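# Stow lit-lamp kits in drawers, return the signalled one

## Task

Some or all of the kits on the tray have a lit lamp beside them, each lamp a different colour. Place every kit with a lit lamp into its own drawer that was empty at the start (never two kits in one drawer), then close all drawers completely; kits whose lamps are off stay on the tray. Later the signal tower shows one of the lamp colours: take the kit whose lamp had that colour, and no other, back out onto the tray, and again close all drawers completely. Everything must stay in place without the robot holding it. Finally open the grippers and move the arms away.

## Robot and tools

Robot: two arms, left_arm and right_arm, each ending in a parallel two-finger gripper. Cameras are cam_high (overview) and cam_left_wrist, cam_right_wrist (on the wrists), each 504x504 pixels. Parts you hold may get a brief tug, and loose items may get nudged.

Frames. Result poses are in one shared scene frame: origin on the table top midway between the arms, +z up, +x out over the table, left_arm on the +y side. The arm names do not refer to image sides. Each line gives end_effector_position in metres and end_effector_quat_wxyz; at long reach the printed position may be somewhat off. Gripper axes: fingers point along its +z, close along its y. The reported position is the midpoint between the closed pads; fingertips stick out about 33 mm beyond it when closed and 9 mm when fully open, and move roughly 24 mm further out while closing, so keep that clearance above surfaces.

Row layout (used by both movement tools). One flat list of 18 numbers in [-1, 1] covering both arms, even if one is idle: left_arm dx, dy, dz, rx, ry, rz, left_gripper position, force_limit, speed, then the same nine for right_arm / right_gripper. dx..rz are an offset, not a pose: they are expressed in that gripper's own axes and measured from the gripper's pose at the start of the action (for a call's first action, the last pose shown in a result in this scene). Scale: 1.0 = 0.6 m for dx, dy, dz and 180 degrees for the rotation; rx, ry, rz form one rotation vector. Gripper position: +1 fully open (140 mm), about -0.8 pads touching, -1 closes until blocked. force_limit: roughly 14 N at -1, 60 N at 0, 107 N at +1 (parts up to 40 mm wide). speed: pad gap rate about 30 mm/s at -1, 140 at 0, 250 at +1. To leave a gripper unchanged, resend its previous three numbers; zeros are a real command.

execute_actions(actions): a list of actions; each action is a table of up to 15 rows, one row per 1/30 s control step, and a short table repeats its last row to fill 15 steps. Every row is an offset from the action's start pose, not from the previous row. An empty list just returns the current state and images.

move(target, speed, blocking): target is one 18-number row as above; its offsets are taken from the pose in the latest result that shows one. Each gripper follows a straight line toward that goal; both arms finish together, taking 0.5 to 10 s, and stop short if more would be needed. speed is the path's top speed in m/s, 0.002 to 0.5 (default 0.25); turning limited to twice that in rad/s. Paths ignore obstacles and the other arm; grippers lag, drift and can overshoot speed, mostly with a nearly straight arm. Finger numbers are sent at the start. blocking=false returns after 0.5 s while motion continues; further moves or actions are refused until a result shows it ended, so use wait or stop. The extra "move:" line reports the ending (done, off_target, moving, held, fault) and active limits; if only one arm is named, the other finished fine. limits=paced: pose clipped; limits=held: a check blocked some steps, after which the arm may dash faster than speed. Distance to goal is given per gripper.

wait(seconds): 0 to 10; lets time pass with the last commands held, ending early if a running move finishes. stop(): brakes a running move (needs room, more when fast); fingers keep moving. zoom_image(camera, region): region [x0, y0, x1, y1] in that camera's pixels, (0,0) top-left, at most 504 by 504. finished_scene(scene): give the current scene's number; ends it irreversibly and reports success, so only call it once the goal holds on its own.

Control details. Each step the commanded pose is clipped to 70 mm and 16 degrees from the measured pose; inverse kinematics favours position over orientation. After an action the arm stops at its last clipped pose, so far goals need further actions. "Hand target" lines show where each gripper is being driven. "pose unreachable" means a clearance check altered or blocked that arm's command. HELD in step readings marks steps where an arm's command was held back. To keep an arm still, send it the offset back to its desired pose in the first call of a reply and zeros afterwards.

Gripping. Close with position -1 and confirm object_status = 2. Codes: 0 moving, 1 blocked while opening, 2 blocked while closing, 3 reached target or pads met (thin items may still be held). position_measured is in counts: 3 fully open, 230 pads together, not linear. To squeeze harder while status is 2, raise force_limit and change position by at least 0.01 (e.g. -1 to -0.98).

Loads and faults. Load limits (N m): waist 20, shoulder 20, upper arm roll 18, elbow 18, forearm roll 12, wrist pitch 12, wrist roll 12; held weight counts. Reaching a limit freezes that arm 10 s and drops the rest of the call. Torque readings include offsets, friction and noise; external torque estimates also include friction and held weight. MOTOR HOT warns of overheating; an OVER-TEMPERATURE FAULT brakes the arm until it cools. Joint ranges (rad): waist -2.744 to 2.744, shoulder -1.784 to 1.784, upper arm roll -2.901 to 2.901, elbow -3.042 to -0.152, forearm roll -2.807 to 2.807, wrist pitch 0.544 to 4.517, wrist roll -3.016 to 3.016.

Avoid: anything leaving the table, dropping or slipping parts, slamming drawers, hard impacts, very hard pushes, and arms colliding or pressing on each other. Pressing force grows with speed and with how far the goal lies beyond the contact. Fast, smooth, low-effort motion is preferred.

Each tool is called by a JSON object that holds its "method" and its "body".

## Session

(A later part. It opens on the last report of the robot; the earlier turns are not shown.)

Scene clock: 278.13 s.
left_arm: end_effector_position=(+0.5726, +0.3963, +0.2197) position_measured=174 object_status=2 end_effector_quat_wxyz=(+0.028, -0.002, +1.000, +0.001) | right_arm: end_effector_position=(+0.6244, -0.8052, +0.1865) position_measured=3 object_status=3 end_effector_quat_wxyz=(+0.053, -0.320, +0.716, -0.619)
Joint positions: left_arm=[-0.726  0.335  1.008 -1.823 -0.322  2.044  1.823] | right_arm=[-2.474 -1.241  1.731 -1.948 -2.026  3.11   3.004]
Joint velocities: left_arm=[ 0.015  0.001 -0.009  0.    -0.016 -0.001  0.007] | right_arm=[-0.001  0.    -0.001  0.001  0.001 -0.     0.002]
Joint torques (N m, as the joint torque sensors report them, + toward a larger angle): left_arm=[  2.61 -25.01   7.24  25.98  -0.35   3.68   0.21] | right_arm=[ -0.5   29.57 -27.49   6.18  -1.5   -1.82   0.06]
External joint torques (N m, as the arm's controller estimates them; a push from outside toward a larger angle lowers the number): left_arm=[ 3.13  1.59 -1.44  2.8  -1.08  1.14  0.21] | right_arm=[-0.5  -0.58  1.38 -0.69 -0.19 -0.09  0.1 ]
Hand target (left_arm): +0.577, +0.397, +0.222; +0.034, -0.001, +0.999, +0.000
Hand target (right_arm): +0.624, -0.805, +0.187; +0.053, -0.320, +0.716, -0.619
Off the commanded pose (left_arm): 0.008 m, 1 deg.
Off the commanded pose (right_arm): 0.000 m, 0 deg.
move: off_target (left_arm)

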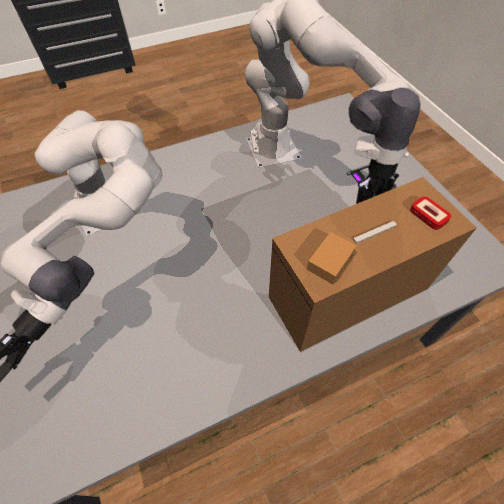

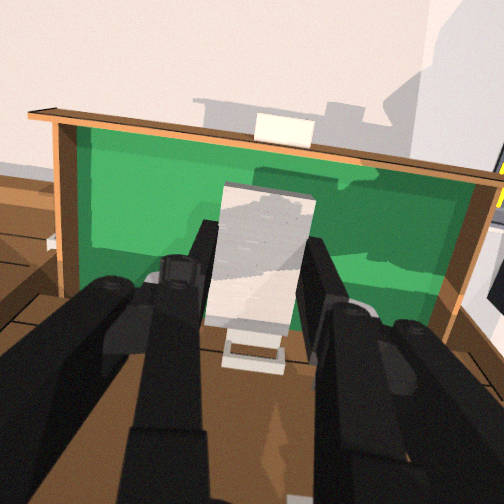

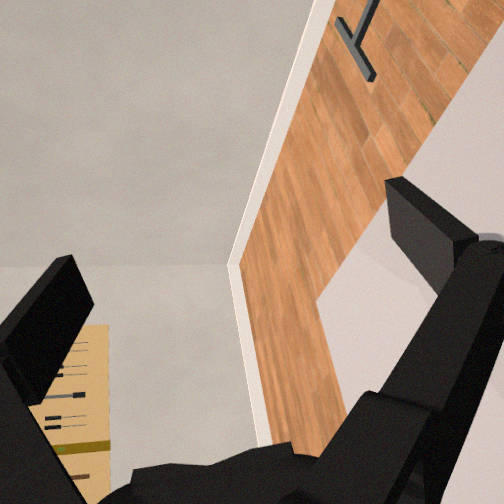

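{"method": "move", "body": {"target": [0.015,0,0,0,0,0,-1,0,0,0,0,0,0,0,0,1,0,0], "speed": 0.03}}

{"method": "move", "body": {"target": [0.002,0,0.033,0,0,0,-1,0,0,0,0,0,0,0,0,1,0,0], "speed": 0.02}}

Scene clock: 281.40 s.
left_arm: end_effector_position=(+0.5632, +0.3954, +0.2188) position_measured=174 object_status=2 end_effector_quat_wxyz=(+0.027, +0.000, +1.000, -0.000) | right_arm: end_effector_position=(+0.6244, -0.8052, +0.1865) position_measured=3 object_status=3 end_effector_quat_wxyz=(+0.053, -0.320, +0.716, -0.619)
Joint positions: left_arm=[-0.758  0.304  1.029 -1.86  -0.302  2.055  1.817] | right_arm=[-2.474 -1.241  1.731 -1.948 -2.026  3.11   3.004]
Joint velocities: left_arm=[-0.014 -0.001  0.014 -0.006  0.005  0.01  -0.009] | right_arm=[-0.     0.002 -0.    -0.001 -0.     0.001  0.001]
Joint torques (N m, as the joint torque sensors report them, + toward a larger angle): left_arm=[ -1.41 -25.95   8.53  21.67   1.58   3.    -0.12] | right_arm=[ -0.34  29.2  -27.61   6.28  -1.48  -1.78   0.04]
External joint torques (N m, as the arm's controller estimates them; a push from outside toward a larger angle lowers the number): left_arm=[-1.46 -0.85  0.08 -1.57  0.84  0.46 -0.12] | right_arm=[-0.24 -0.93  1.23 -0.48 -0.17 -0.07  0.08]
Hand target (left_arm): +0.564, +0.396, +0.220; +0.029, -0.002, +1.000, +0.001
Hand target (right_arm): +0.624, -0.805, +0.187; +0.053, -0.320, +0.716, -0.619
Off the commanded pose (left_arm): 0.001 m, 0 deg.
Off the commanded pose (right_arm): 0.000 m, 0 deg.
move: done

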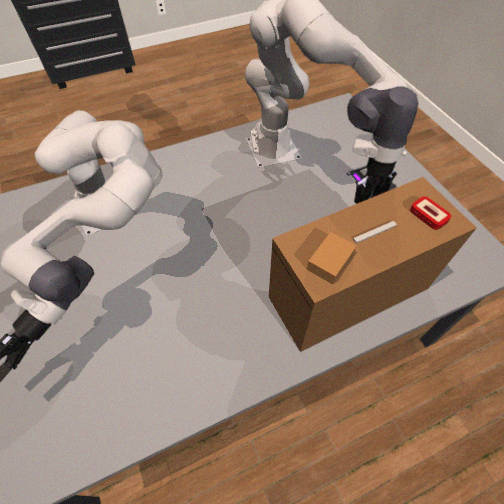

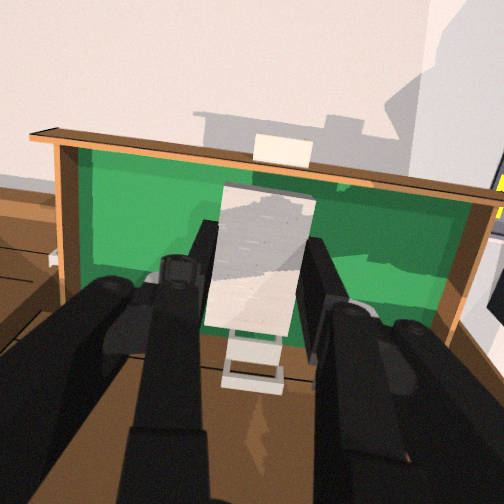

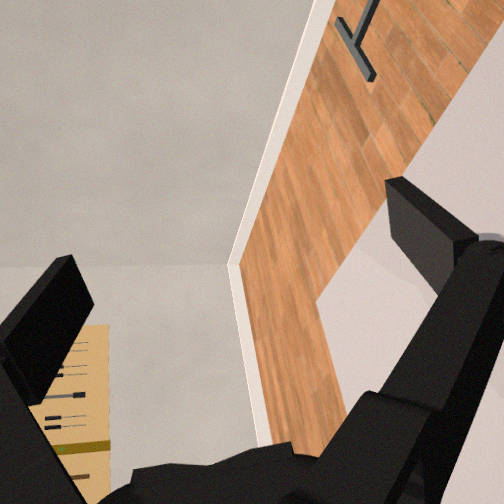

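Scene clock: 282.60 s.
left_arm: end_effector_position=(+0.5622, +0.3944, +0.1996) position_measured=174 object_status=2 end_effector_quat_wxyz=(+0.024, -0.000, +1.000, +0.000) | right_arm: end_effector_position=(+0.6244, -0.8052, +0.1865) position_measured=3 object_status=3 end_effector_quat_wxyz=(+0.053, -0.320, +0.716, -0.619)
Joint positions: left_arm=[-0.745  0.326  1.011 -1.886 -0.324  2.091  1.828] | right_arm=[-2.474 -1.241  1.731 -1.948 -2.026  3.11   3.004]
Joint velocities: left_arm=[ 0.003 -0.001 -0.004 -0.001 -0.002  0.013  0.008] | right_arm=[-0.    -0.    -0.001 -0.     0.001  0.     0.001]
Joint torques (N m, as the joint torque sensors report them, + toward a larger angle): left_arm=[  2.6  -24.32   7.53  21.63  -0.49   2.94   0.26] | right_arm=[ -0.32  29.36 -27.75   6.12  -1.47  -1.81   0.07]
External joint torques (N m, as the arm's controller estimates them; a push from outside toward a larger angle lowers the number): left_arm=[ 2.67  1.57 -1.3  -1.21 -1.22  0.43  0.26] | right_arm=[-0.36 -0.78  1.1  -0.76 -0.17 -0.08  0.11]
Hand target (left_arm): +0.563, +0.395, +0.199; +0.026, +0.001, +1.000, -0.001
Hand target (right_arm): +0.624, -0.805, +0.187; +0.053, -0.320, +0.716, -0.619
Off the commanded pose (left_arm): 0.001 m, 0 deg.
Off the commanded pose (right_arm): 0.000 m, 0 deg.
move: done

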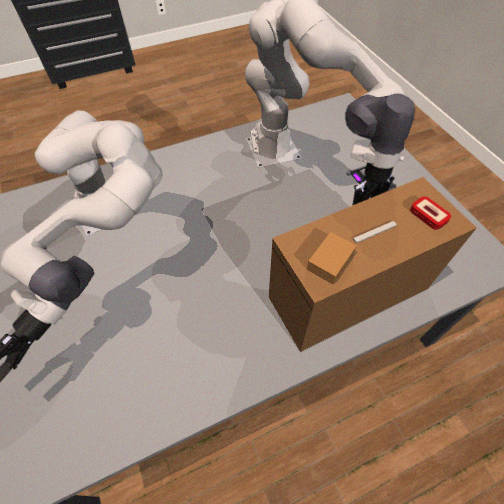

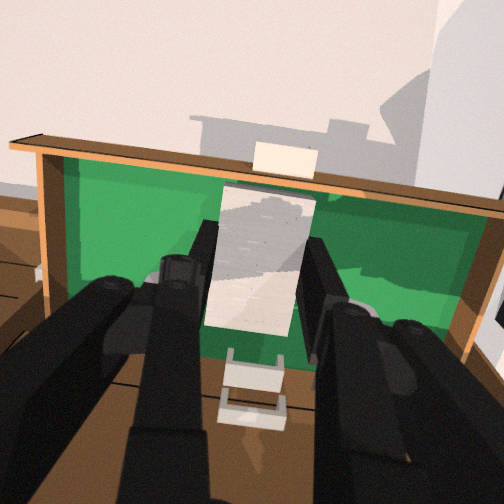

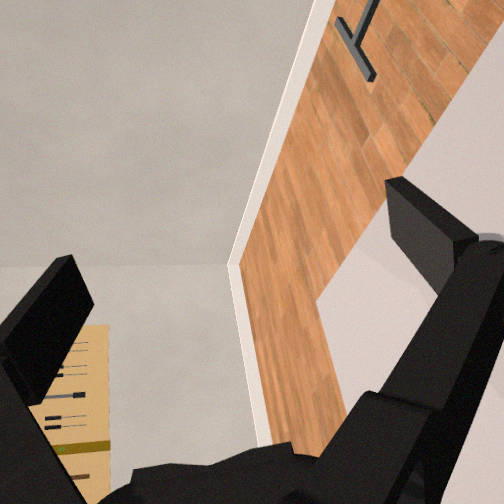

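{"method": "move", "body": {"target": [-0.014,0,0.012,0,0,0,-1,0,0,0,0,0,0,0,0,1,0,0], "speed": 0.02}}

{"method": "move", "body": {"target": [0,0,0.014,0,0,0,-1,0,0,0,0,0,0,0,0,1,0,0], "speed": 0.015}}

Scene clock: 284.70 s.
left_arm: end_effector_position=(+0.5698, +0.3948, +0.1917) position_measured=174 object_status=2 end_effector_quat_wxyz=(+0.024, -0.002, +1.000, +0.002) | right_arm: end_effector_position=(+0.6244, -0.8052, +0.1865) position_measured=3 object_status=3 end_effector_quat_wxyz=(+0.053, -0.320, +0.716, -0.619)
Joint positions: left_arm=[-0.71   0.363  0.982 -1.861 -0.35   2.092  1.839] | right_arm=[-2.474 -1.241  1.731 -1.948 -2.026  3.11   3.004]
Joint velocities: left_arm=[ 0.014  0.    -0.013  0.006 -0.004 -0.001  0.008] | right_arm=[ 0.001  0.001  0.001 -0.    -0.     0.001  0.001]
Joint torques (N m, as the joint torque sensors report them, + toward a larger angle): left_arm=[  2.46 -26.35   8.05  23.6   -0.26   2.17   0.29] | right_arm=[ -0.48  29.16 -27.49   6.35  -1.46  -1.81   0.07]
External joint torques (N m, as the arm's controller estimates them; a push from outside toward a larger angle lowers the number): left_arm=[ 2.42  1.52 -1.71  0.96 -1.   -0.34  0.3 ] | right_arm=[-0.47 -0.87  1.25 -0.44 -0.15 -0.1   0.11]
Hand target (left_arm): +0.571, +0.394, +0.192; +0.024, -0.000, +1.000, -0.000
Hand target (right_arm): +0.624, -0.805, +0.187; +0.053, -0.320, +0.716, -0.619
Off the commanded pose (left_arm): 0.002 m, 0 deg.
Off the commanded pose (right_arm): 0.000 m, 0 deg.
move: done

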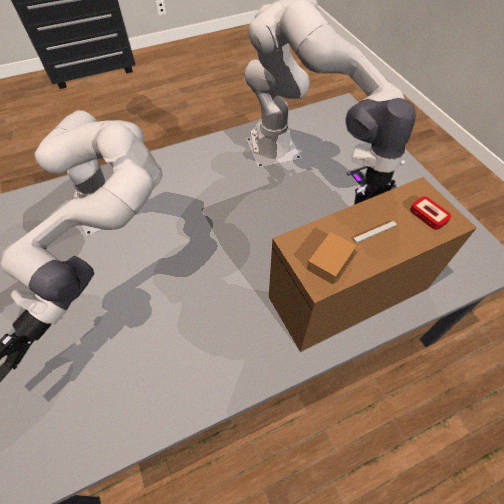

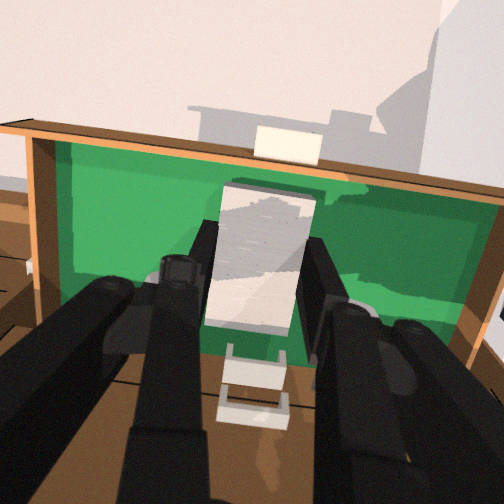

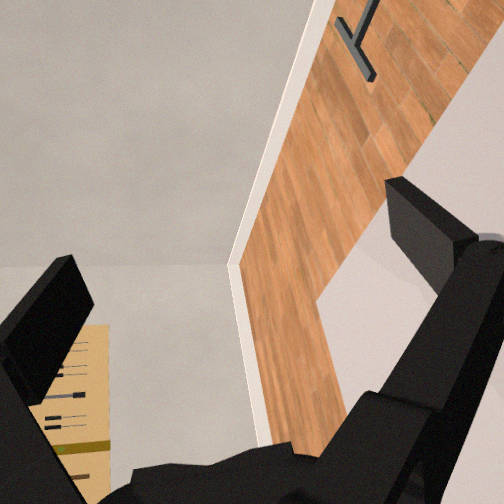

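Scene clock: 285.47 s.
left_arm: end_effector_position=(+0.5701, +0.3944, +0.1853) position_measured=174 object_status=2 end_effector_quat_wxyz=(+0.023, -0.002, +1.000, +0.002) | right_arm: end_effector_position=(+0.6244, -0.8052, +0.1865) position_measured=3 object_status=3 end_effector_quat_wxyz=(+0.053, -0.320, +0.716, -0.619)
Joint positions: left_arm=[-0.704  0.373  0.975 -1.867 -0.357  2.103  1.842] | right_arm=[-2.474 -1.241  1.731 -1.948 -2.026  3.11   3.004]
Joint velocities: left_arm=[ 0.003  0.001 -0.004 -0.    -0.001  0.008  0.003] | right_arm=[ 0.001 -0.001 -0.001  0.001  0.    -0.001 -0.002]
Joint torques (N m, as the joint torque sensors report them, + toward a larger angle): left_arm=[  2.23 -25.79   8.14  21.18  -0.41   2.94   0.42] | right_arm=[ -0.54  29.39 -27.57   6.29  -1.46  -1.77   0.05]
External joint torques (N m, as the arm's controller estimates them; a push from outside toward a larger angle lowers the number): left_arm=[ 2.38  2.35 -1.63 -1.37 -1.15  0.43  0.42] | right_arm=[-0.71 -0.69  1.17 -0.64 -0.16 -0.06  0.09]
Hand target (left_arm): +0.570, +0.395, +0.183; +0.023, -0.002, +1.000, +0.001
Hand target (right_arm): +0.624, -0.805, +0.187; +0.053, -0.320, +0.716, -0.619
Off the commanded pose (left_arm): 0.002 m, 0 deg.
Off the commanded pose (right_arm): 0.000 m, 0 deg.
move: done

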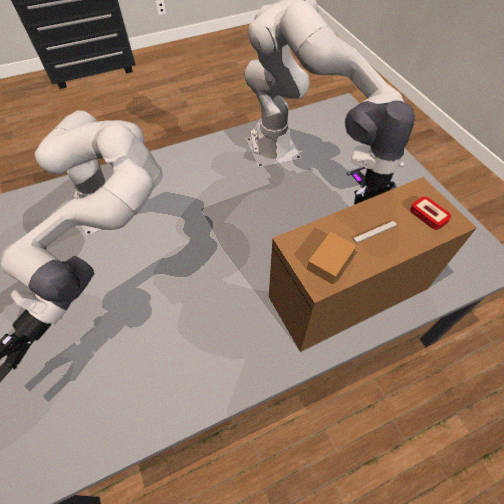

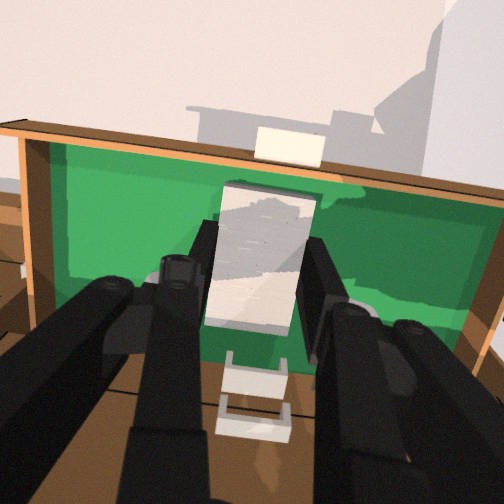

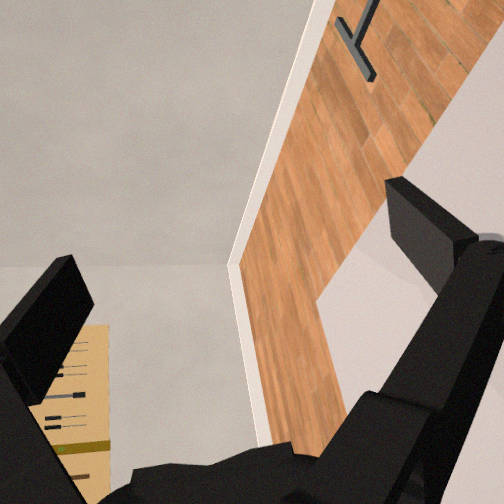

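{"method": "move", "body": {"target": [0,0,0.002,0,0,0,-0.2,0,0,0,0,0,0,0,0,1,0,0]}}

{"method": "move", "body": {"target": [0.01,0,-0.09,0,0.015,0,-0.2,0,0,0,0,0,0,0,0,1,0,0], "speed": 0.1}}

{"method": "move", "body": {"target": [0.17,0,0,0,0,-0.5,-0.58,0,0,0,0,0,0,0,0,1,0,0], "speed": 0.4}}

{"method": "move", "body": {"target": [0,0,0.08,0.33,0,0,-0.58,0,0,0,0,0,0,0,0,1,0,0], "speed": 0.3}}

Scene clock: 288.80 s.
left_arm: end_effector_position=(+0.5705, +0.3944, +0.1853) position_measured=154 object_status=3 end_effector_quat_wxyz=(+0.024, -0.002, +1.000, +0.002) | right_arm: end_effector_position=(+0.6244, -0.8052, +0.1865) position_measured=3 object_status=3 end_effector_quat_wxyz=(+0.053, -0.320, +0.716, -0.619)
Joint positions: left_arm=[-0.704  0.373  0.974 -1.867 -0.358  2.104  1.843] | right_arm=[-2.474 -1.241  1.731 -1.948 -2.026  3.11   3.004]
Joint velocities: left_arm=[ 0.001  0.002  0.001 -0.001  0.    -0.001  0.   ] | right_arm=[-0.     0.     0.001 -0.    -0.     0.     0.001]
Joint torques (N m, as the joint torque sensors report them, + toward a larger angle): left_arm=[  0.96 -25.77   8.73  21.77   0.23   2.59   0.11] | right_arm=[ -0.49  29.4  -27.27   6.16  -1.42  -1.77   0.07]
External joint torques (N m, as the arm's controller estimates them; a push from outside toward a larger angle lowers the number): left_arm=[ 0.86  2.44 -1.25 -0.72 -0.51  0.08  0.11] | right_arm=[-0.54 -0.61  1.42 -0.67 -0.12 -0.06  0.11]
Hand target (left_arm): +0.570, +0.394, +0.184; +0.023, -0.002, +1.000, +0.002
Hand target (right_arm): +0.624, -0.805, +0.187; +0.053, -0.320, +0.716, -0.619
Off the commanded pose (left_arm): 0.001 m, 0 deg.
Off the commanded pose (right_arm): 0.000 m, 0 deg.
move: done

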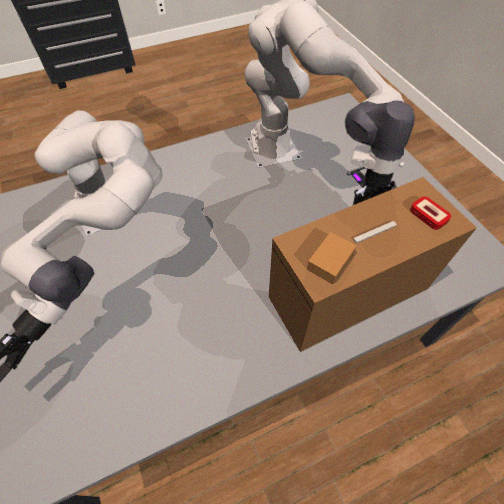

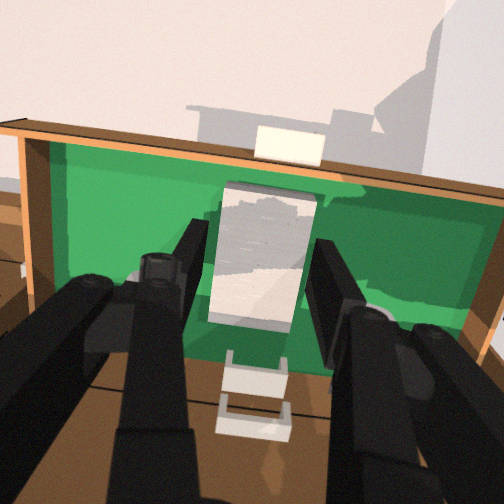

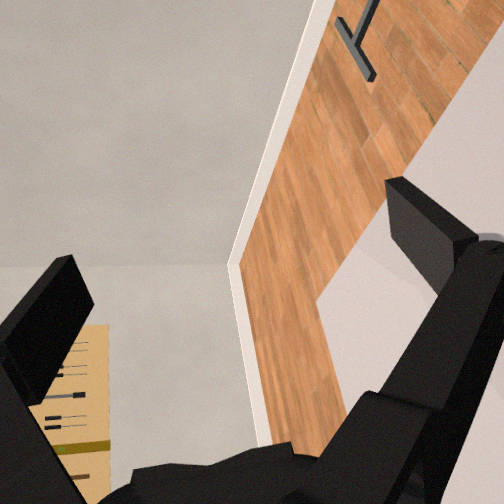

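Scene clock: 289.97 s.
left_arm: end_effector_position=(+0.5618, +0.3957, +0.2384) position_measured=154 object_status=3 end_effector_quat_wxyz=(+0.002, -0.002, +1.000, +0.002) | right_arm: end_effector_position=(+0.6244, -0.8052, +0.1865) position_measured=3 object_status=3 end_effector_quat_wxyz=(+0.053, -0.320, +0.716, -0.619)
Joint positions: left_arm=[-0.715  0.336  1.009 -1.759 -0.299  1.931  1.809] | right_arm=[-2.474 -1.241  1.731 -1.948 -2.026  3.11   3.004]
Joint velocities: left_arm=[-0.     0.     0.    -0.     0.001 -0.01  -0.006] | right_arm=[ 0.001  0.    -0.001  0.     0.001 -0.     0.001]
Joint torques (N m, as the joint torque sensors report them, + toward a larger angle): left_arm=[ -1.67 -25.83   9.89  23.92   1.86   1.99  -0.07] | right_arm=[ -0.26  29.4  -27.36   6.09  -1.43  -1.78   0.07]
External joint torques (N m, as the arm's controller estimates them; a push from outside toward a larger angle lowers the number): left_arm=[-1.56  1.26  0.9   0.76  1.08 -0.42 -0.07] | right_arm=[-0.24 -0.65  1.43 -0.71 -0.12 -0.06  0.11]
Hand target (left_arm): +0.561, +0.396, +0.239; +0.000, -0.003, +1.000, +0.004
Hand target (right_arm): +0.624, -0.805, +0.187; +0.053, -0.320, +0.716, -0.619
Off the commanded pose (left_arm): 0.002 m, 0 deg.
Off the commanded pose (right_arm): 0.000 m, 0 deg.
move: done

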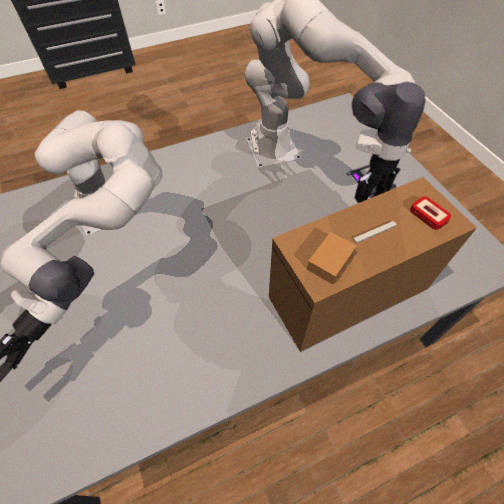

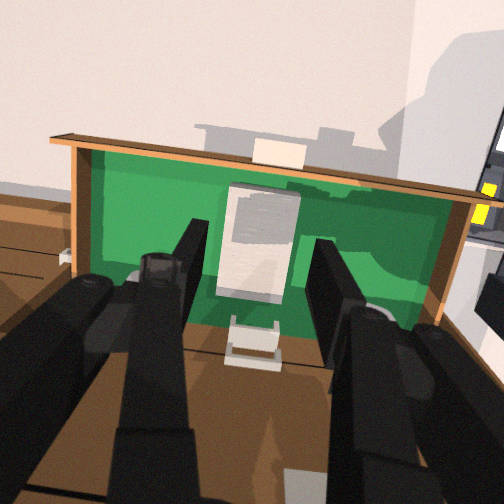

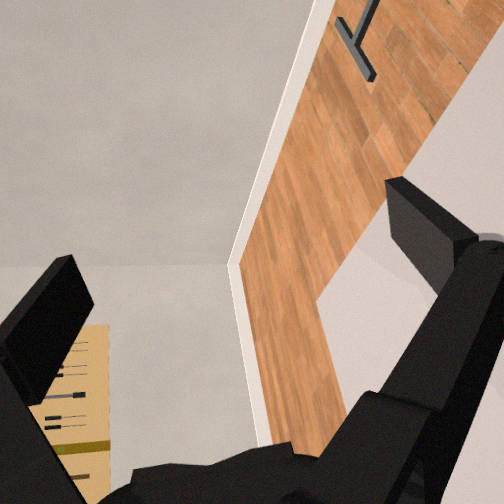

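Scene clock: 292.90 s.
left_arm: end_effector_position=(+0.4595, +0.3936, +0.2376) position_measured=202 object_status=3 end_effector_quat_wxyz=(-0.003, +0.702, -0.712, -0.004) | right_arm: end_effector_position=(+0.6244, -0.8052, +0.1865) position_measured=3 object_status=3 end_effector_quat_wxyz=(+0.053, -0.320, +0.716, -0.619)
Joint positions: left_arm=[-1.393  0.744  1.832 -2.097 -0.725  1.795  0.6  ] | right_arm=[-2.474 -1.241  1.731 -1.948 -2.026  3.11   3.004]
Joint velocities: left_arm=[ 0.     0.001 -0.001  0.    -0.001 -0.003 -0.027] | right_arm=[-0.001  0.001  0.001  0.001  0.001  0.    -0.001]
Joint torques (N m, as the joint torque sensors report them, + toward a larger angle): left_arm=[  1.81 -11.76  20.78  17.22  -0.42   1.98  -0.2 ] | right_arm=[ -0.35  29.44 -27.44   6.29  -1.46  -1.77   0.06]
External joint torques (N m, as the arm's controller estimates them; a push from outside toward a larger angle lowers the number): left_arm=[ 1.93  0.31  0.83 -1.15 -1.2  -0.48 -0.2 ] | right_arm=[-0.36 -0.59  1.26 -0.54 -0.16 -0.06  0.1 ]
Hand target (left_arm): +0.459, +0.394, +0.237; -0.001, +0.708, -0.706, -0.003
Hand target (right_arm): +0.624, -0.805, +0.187; +0.053, -0.320, +0.716, -0.619
Off the commanded pose (left_arm): 0.002 m, 1 deg.
Off the commanded pose (right_arm): 0.000 m, 0 deg.
move: done

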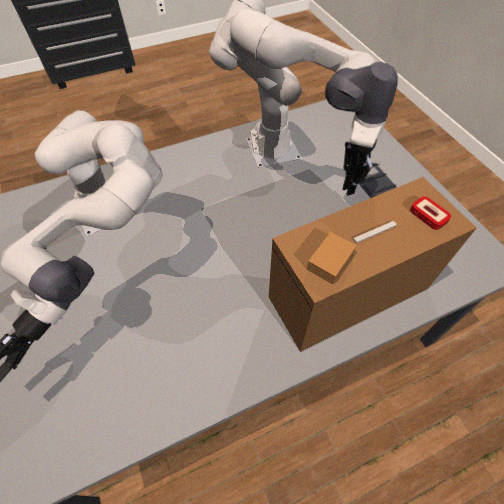

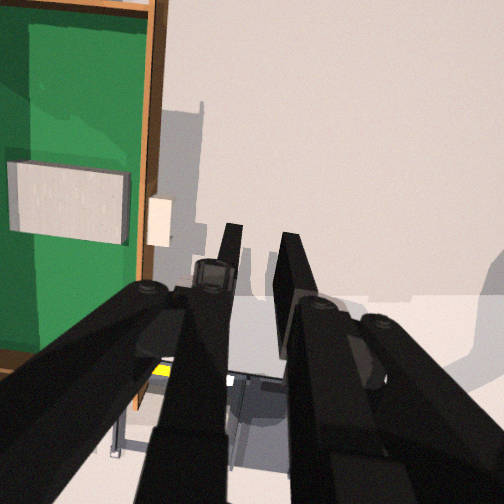

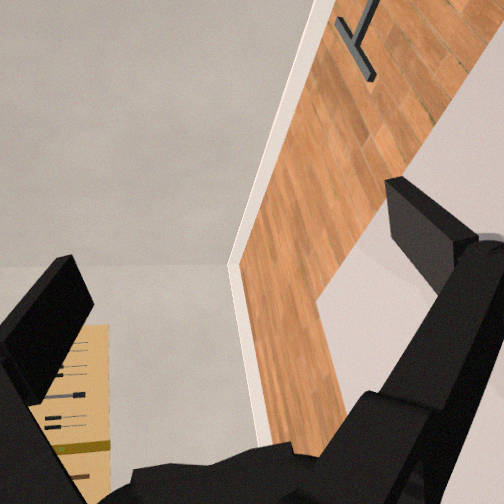

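Scene clock: 295.63 s.
left_arm: end_effector_position=(+0.4653, +0.3853, +0.1862) position_measured=202 object_status=3 end_effector_quat_wxyz=(-0.343, +0.608, -0.621, +0.357) | right_arm: end_effector_position=(+0.6244, -0.8052, +0.1865) position_measured=3 object_status=3 end_effector_quat_wxyz=(+0.053, -0.320, +0.716, -0.619)
Joint positions: left_arm=[-1.876  1.266  1.669 -2.925 -2.509  2.251  1.49 ] | right_arm=[-2.474 -1.241  1.731 -1.948 -2.026  3.11   3.004]
Joint velocities: left_arm=[ 0.001  0.006 -0.004 -0.001 -0.005 -0.02   0.018] | right_arm=[ 0.001  0.001  0.     0.001  0.    -0.    -0.   ]
Joint torques (N m, as the joint torque sensors report them, + toward a larger angle): left_arm=[ 1.95 -9.67 16.33  4.5  -0.92  0.9   0.22] | right_arm=[ -0.42  29.4  -27.35   6.16  -1.44  -1.81   0.08]
External joint torques (N m, as the arm's controller estimates them; a push from outside toward a larger angle lowers the number): left_arm=[ 1.96  1.27 -1.3  -0.89 -0.98 -0.48  0.26] | right_arm=[-0.63 -0.72  1.4  -0.77 -0.14 -0.1   0.12]
Hand target (left_arm): +0.465, +0.386, +0.186; -0.344, +0.606, -0.623, +0.356
Hand target (right_arm): +0.624, -0.805, +0.187; +0.053, -0.320, +0.716, -0.619
Off the commanded pose (left_arm): 0.011 m, 1 deg.
Off the commanded pose (right_arm): 0.000 m, 0 deg.
move: off_target (left_arm)

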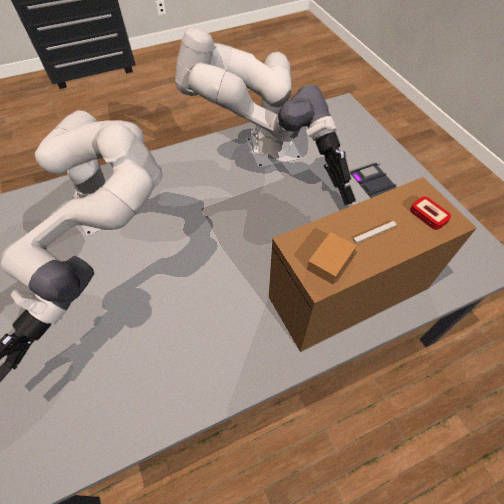

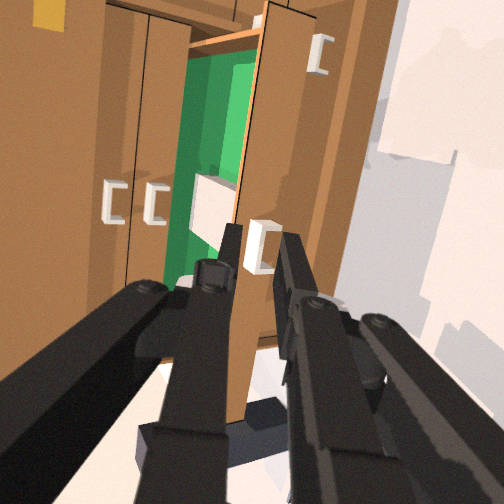

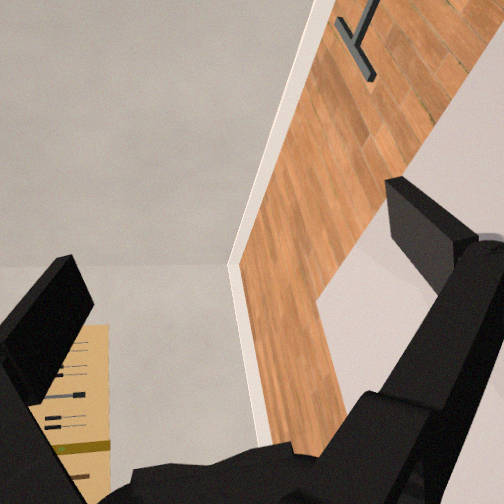

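{"method": "move", "body": {"target": [-0.012,-0.004,0.043,0,0,0,-0.58,0,0,0,0,0,0,0,0,1,0,0], "speed": 0.04}}

{"method": "move", "body": {"target": [0,0,0,0,0,0,-1,0.5,-0.5,0,0,0,0,0,0,1,0,0]}}

{"method": "move", "body": {"target": [0,-0.078,0.138,0.03,0,0,-1,0.5,-0.5,0,0,0,0,0,0,1,0,0], "speed": 0.06}}

Scene clock: 299.13 s.
left_arm: end_effector_position=(+0.4871, +0.3938, +0.1738) position_measured=202 object_status=3 end_effector_quat_wxyz=(-0.341, +0.611, -0.619, +0.355) | right_arm: end_effector_position=(+0.6244, -0.8052, +0.1865) position_measured=3 object_status=3 end_effector_quat_wxyz=(+0.053, -0.320, +0.716, -0.619)
Joint positions: left_arm=[-1.756  1.264  1.612 -2.858 -2.545  2.215  1.513] | right_arm=[-2.474 -1.241  1.731 -1.948 -2.026  3.11   3.004]
Joint velocities: left_arm=[ 0.002 -0.001 -0.003  0.002 -0.004 -0.01   0.008] | right_arm=[-0.    -0.001 -0.002  0.    -0.001 -0.001 -0.   ]
Joint torques (N m, as the joint torque sensors report them, + toward a larger angle): left_arm=[  2.36 -11.18  17.61   7.33  -1.13   0.7    0.17] | right_arm=[ -0.44  29.43 -27.62   6.21  -1.45  -1.78   0.08]
External joint torques (N m, as the arm's controller estimates them; a push from outside toward a larger angle lowers the number): left_arm=[ 2.36  0.81 -1.57  2.8  -1.09 -0.65  0.21] | right_arm=[-0.44 -0.68  1.26 -0.68 -0.14 -0.04  0.12]
Hand target (left_arm): +0.489, +0.392, +0.174; -0.342, +0.609, -0.621, +0.356
Hand target (right_arm): +0.624, -0.805, +0.187; +0.053, -0.320, +0.716, -0.619
Off the commanded pose (left_arm): 0.003 m, 0 deg.
Off the commanded pose (right_arm): 0.000 m, 0 deg.
move: done

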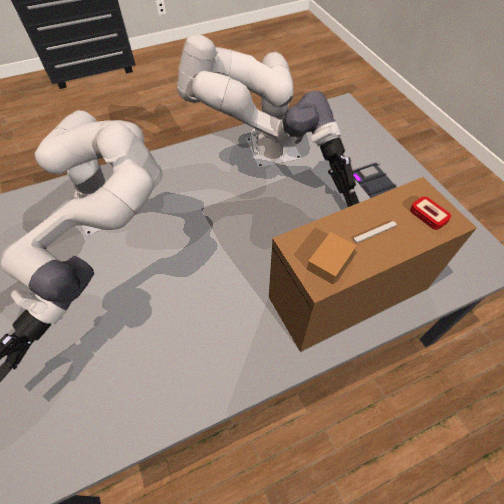

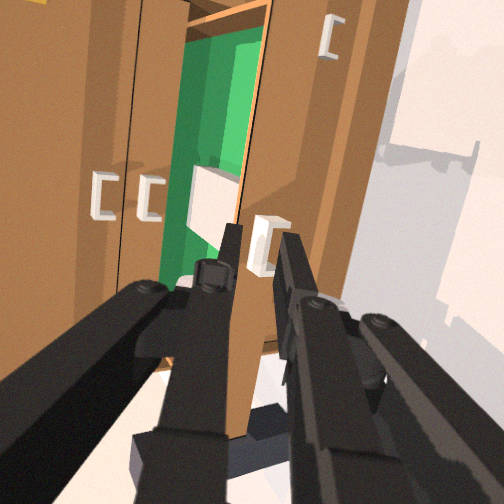

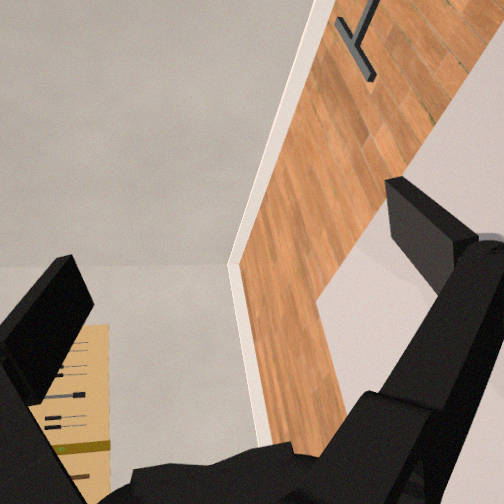

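Scene clock: 299.63 s.
left_arm: end_effector_position=(+0.4871, +0.3938, +0.1738) position_measured=234 object_status=3 end_effector_quat_wxyz=(-0.341, +0.611, -0.619, +0.355) | right_arm: end_effector_position=(+0.6244, -0.8052, +0.1865) position_measured=3 object_status=3 end_effector_quat_wxyz=(+0.053, -0.320, +0.716, -0.619)
Joint positions: left_arm=[-1.756  1.264  1.612 -2.858 -2.545  2.215  1.513] | right_arm=[-2.474 -1.241  1.731 -1.948 -2.026  3.11   3.004]
Joint velocities: left_arm=[ 0.     0.    -0.001  0.     0.     0.     0.001] | right_arm=[ 0.     0.001 -0.    -0.001 -0.001  0.     0.001]
Joint torques (N m, as the joint torque sensors report them, + toward a larger angle): left_arm=[  1.   -11.62  18.69   4.45  -0.14   1.19   0.04] | right_arm=[ -0.57  29.35 -27.45   6.13  -1.48  -1.81   0.05]
External joint torques (N m, as the arm's controller estimates them; a push from outside toward a larger angle lowers the number): left_arm=[ 1.02  0.36 -0.45 -0.1  -0.1  -0.15  0.08] | right_arm=[-0.53 -0.77  1.37 -0.69 -0.17 -0.09  0.09]
Hand target (left_arm): +0.487, +0.394, +0.174; -0.341, +0.611, -0.619, +0.355
Hand target (right_arm): +0.624, -0.805, +0.187; +0.053, -0.320, +0.716, -0.619
Off the commanded pose (left_arm): 0.000 m, 0 deg.
Off the commanded pose (right_arm): 0.000 m, 0 deg.
move: done

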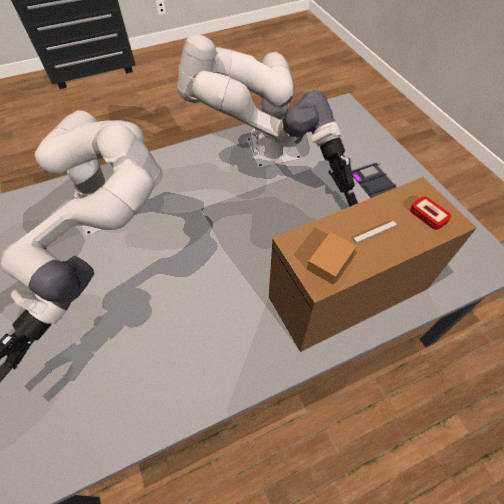

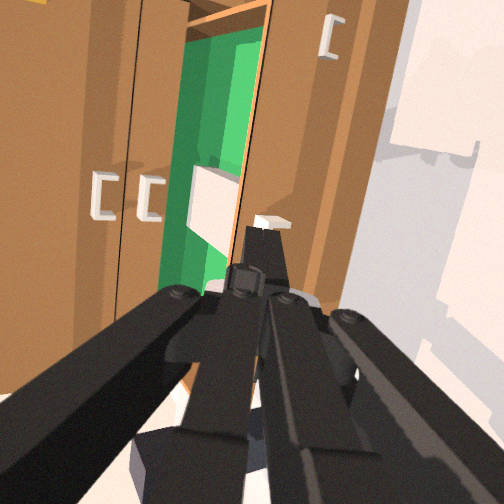

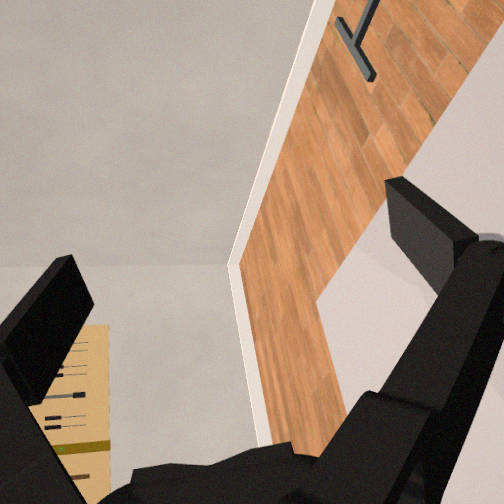

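Scene clock: 301.57 s.
left_arm: end_effector_position=(+0.5796, +0.3956, +0.1687) position_measured=234 object_status=3 end_effector_quat_wxyz=(-0.367, +0.599, -0.601, +0.381) | right_arm: end_effector_position=(+0.6244, -0.8052, +0.1865) position_measured=3 object_status=3 end_effector_quat_wxyz=(+0.053, -0.320, +0.716, -0.619)
Joint positions: left_arm=[-1.488  1.322  1.477 -2.602 -2.714  2.207  1.549] | right_arm=[-2.474 -1.241  1.731 -1.948 -2.026  3.11   3.004]
Joint velocities: left_arm=[ 0.002  0.006 -0.002  0.002 -0.007  0.001 -0.   ] | right_arm=[-0.001  0.001 -0.001 -0.001 -0.001 -0.    -0.   ]
Joint torques (N m, as the joint torque sensors report them, + toward a larger angle): left_arm=[  1.3  -16.28  24.2    5.32  -1.45   0.52   0.24] | right_arm=[ -0.46  29.19 -27.54   6.09  -1.44  -1.78   0.07]
External joint torques (N m, as the arm's controller estimates them; a push from outside toward a larger angle lowers the number): left_arm=[ 1.25  0.53 -0.28  2.7  -1.3  -0.56  0.29] | right_arm=[-0.27 -0.96  1.36 -0.66 -0.13 -0.05  0.1 ]
Hand target (left_arm): +0.582, +0.394, +0.169; -0.368, +0.596, -0.602, +0.383
Hand target (right_arm): +0.624, -0.805, +0.187; +0.053, -0.320, +0.716, -0.619
Off the commanded pose (left_arm): 0.005 m, 1 deg.
Off the commanded pose (right_arm): 0.000 m, 0 deg.
move: off_target (left_arm)

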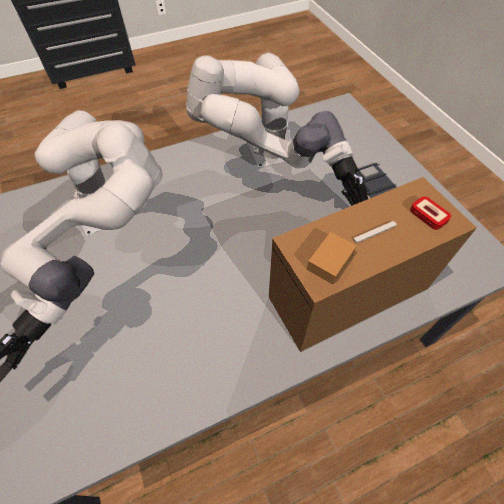

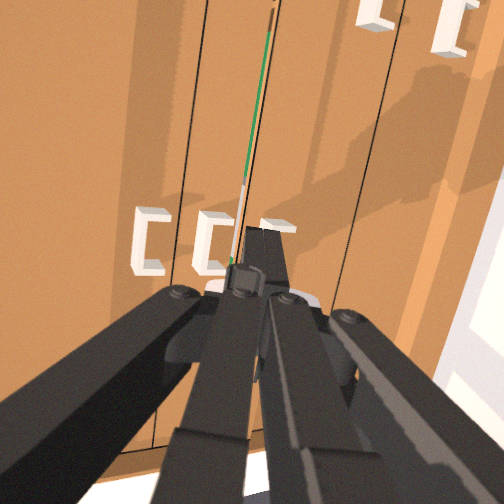

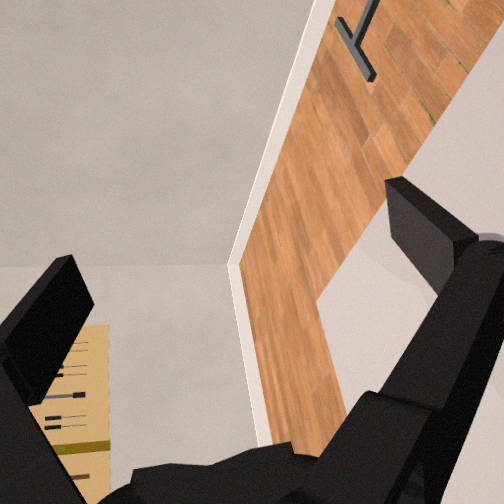

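{"method": "move", "body": {"target": [0,-0.008,0.02,0,0,0,-1,0.5,-0.5,0,0,0,0,0,0,1,0,0], "speed": 0.02}}

Scene clock: 303.97 s.
left_arm: end_effector_position=(+0.5891, +0.3961, +0.1685) position_measured=234 object_status=3 end_effector_quat_wxyz=(-0.367, +0.598, -0.601, +0.382) | right_arm: end_effector_position=(+0.6244, -0.8052, +0.1865) position_measured=3 object_status=3 end_effector_quat_wxyz=(+0.053, -0.320, +0.716, -0.619)
Joint positions: left_arm=[-1.461  1.322  1.472 -2.572 -2.713  2.211  1.549] | right_arm=[-2.474 -1.241  1.731 -1.948 -2.026  3.11   3.004]
Joint velocities: left_arm=[ 0.001 -0.     0.001  0.002 -0.002  0.001  0.001] | right_arm=[-0.     0.    -0.001 -0.    -0.     0.001 -0.001]
Joint torques (N m, as the joint torque sensors report them, + toward a larger angle): left_arm=[  6.1  -15.12  23.11   9.89   0.33   1.31  -0.05] | right_arm=[ -0.5   29.4  -27.65   6.11  -1.45  -1.77   0.05]
External joint torques (N m, as the arm's controller estimates them; a push from outside toward a larger angle lowers the number): left_arm=[ 6.11  2.2  -1.85  7.    0.48  0.25  0.  ] | right_arm=[-0.46 -0.71  1.19 -0.7  -0.14 -0.05  0.09]
Hand target (left_arm): +0.592, +0.396, +0.168; -0.367, +0.599, -0.601, +0.381
Hand target (right_arm): +0.624, -0.805, +0.187; +0.053, -0.320, +0.716, -0.619
Off the commanded pose (left_arm): 0.004 m, 0 deg.
Off the commanded pose (right_arm): 0.000 m, 0 deg.
move: off_target (left_arm)

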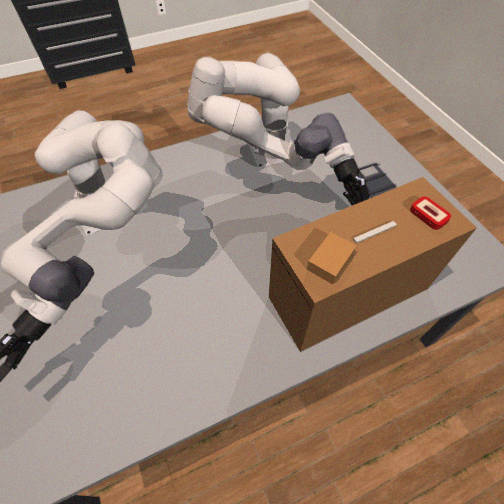

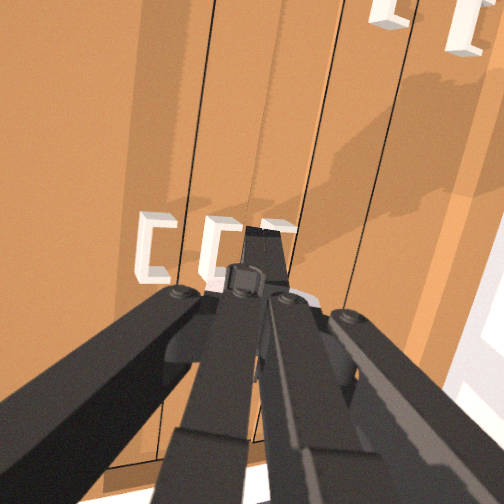

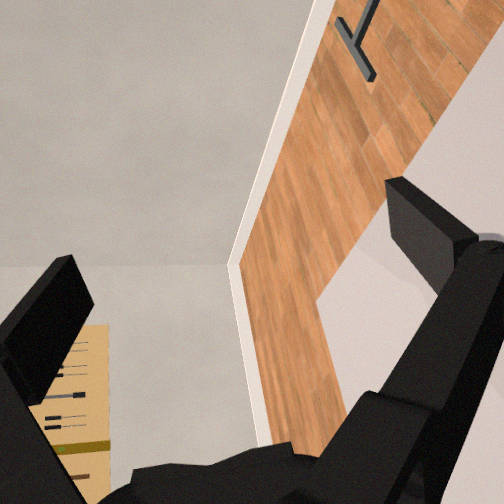

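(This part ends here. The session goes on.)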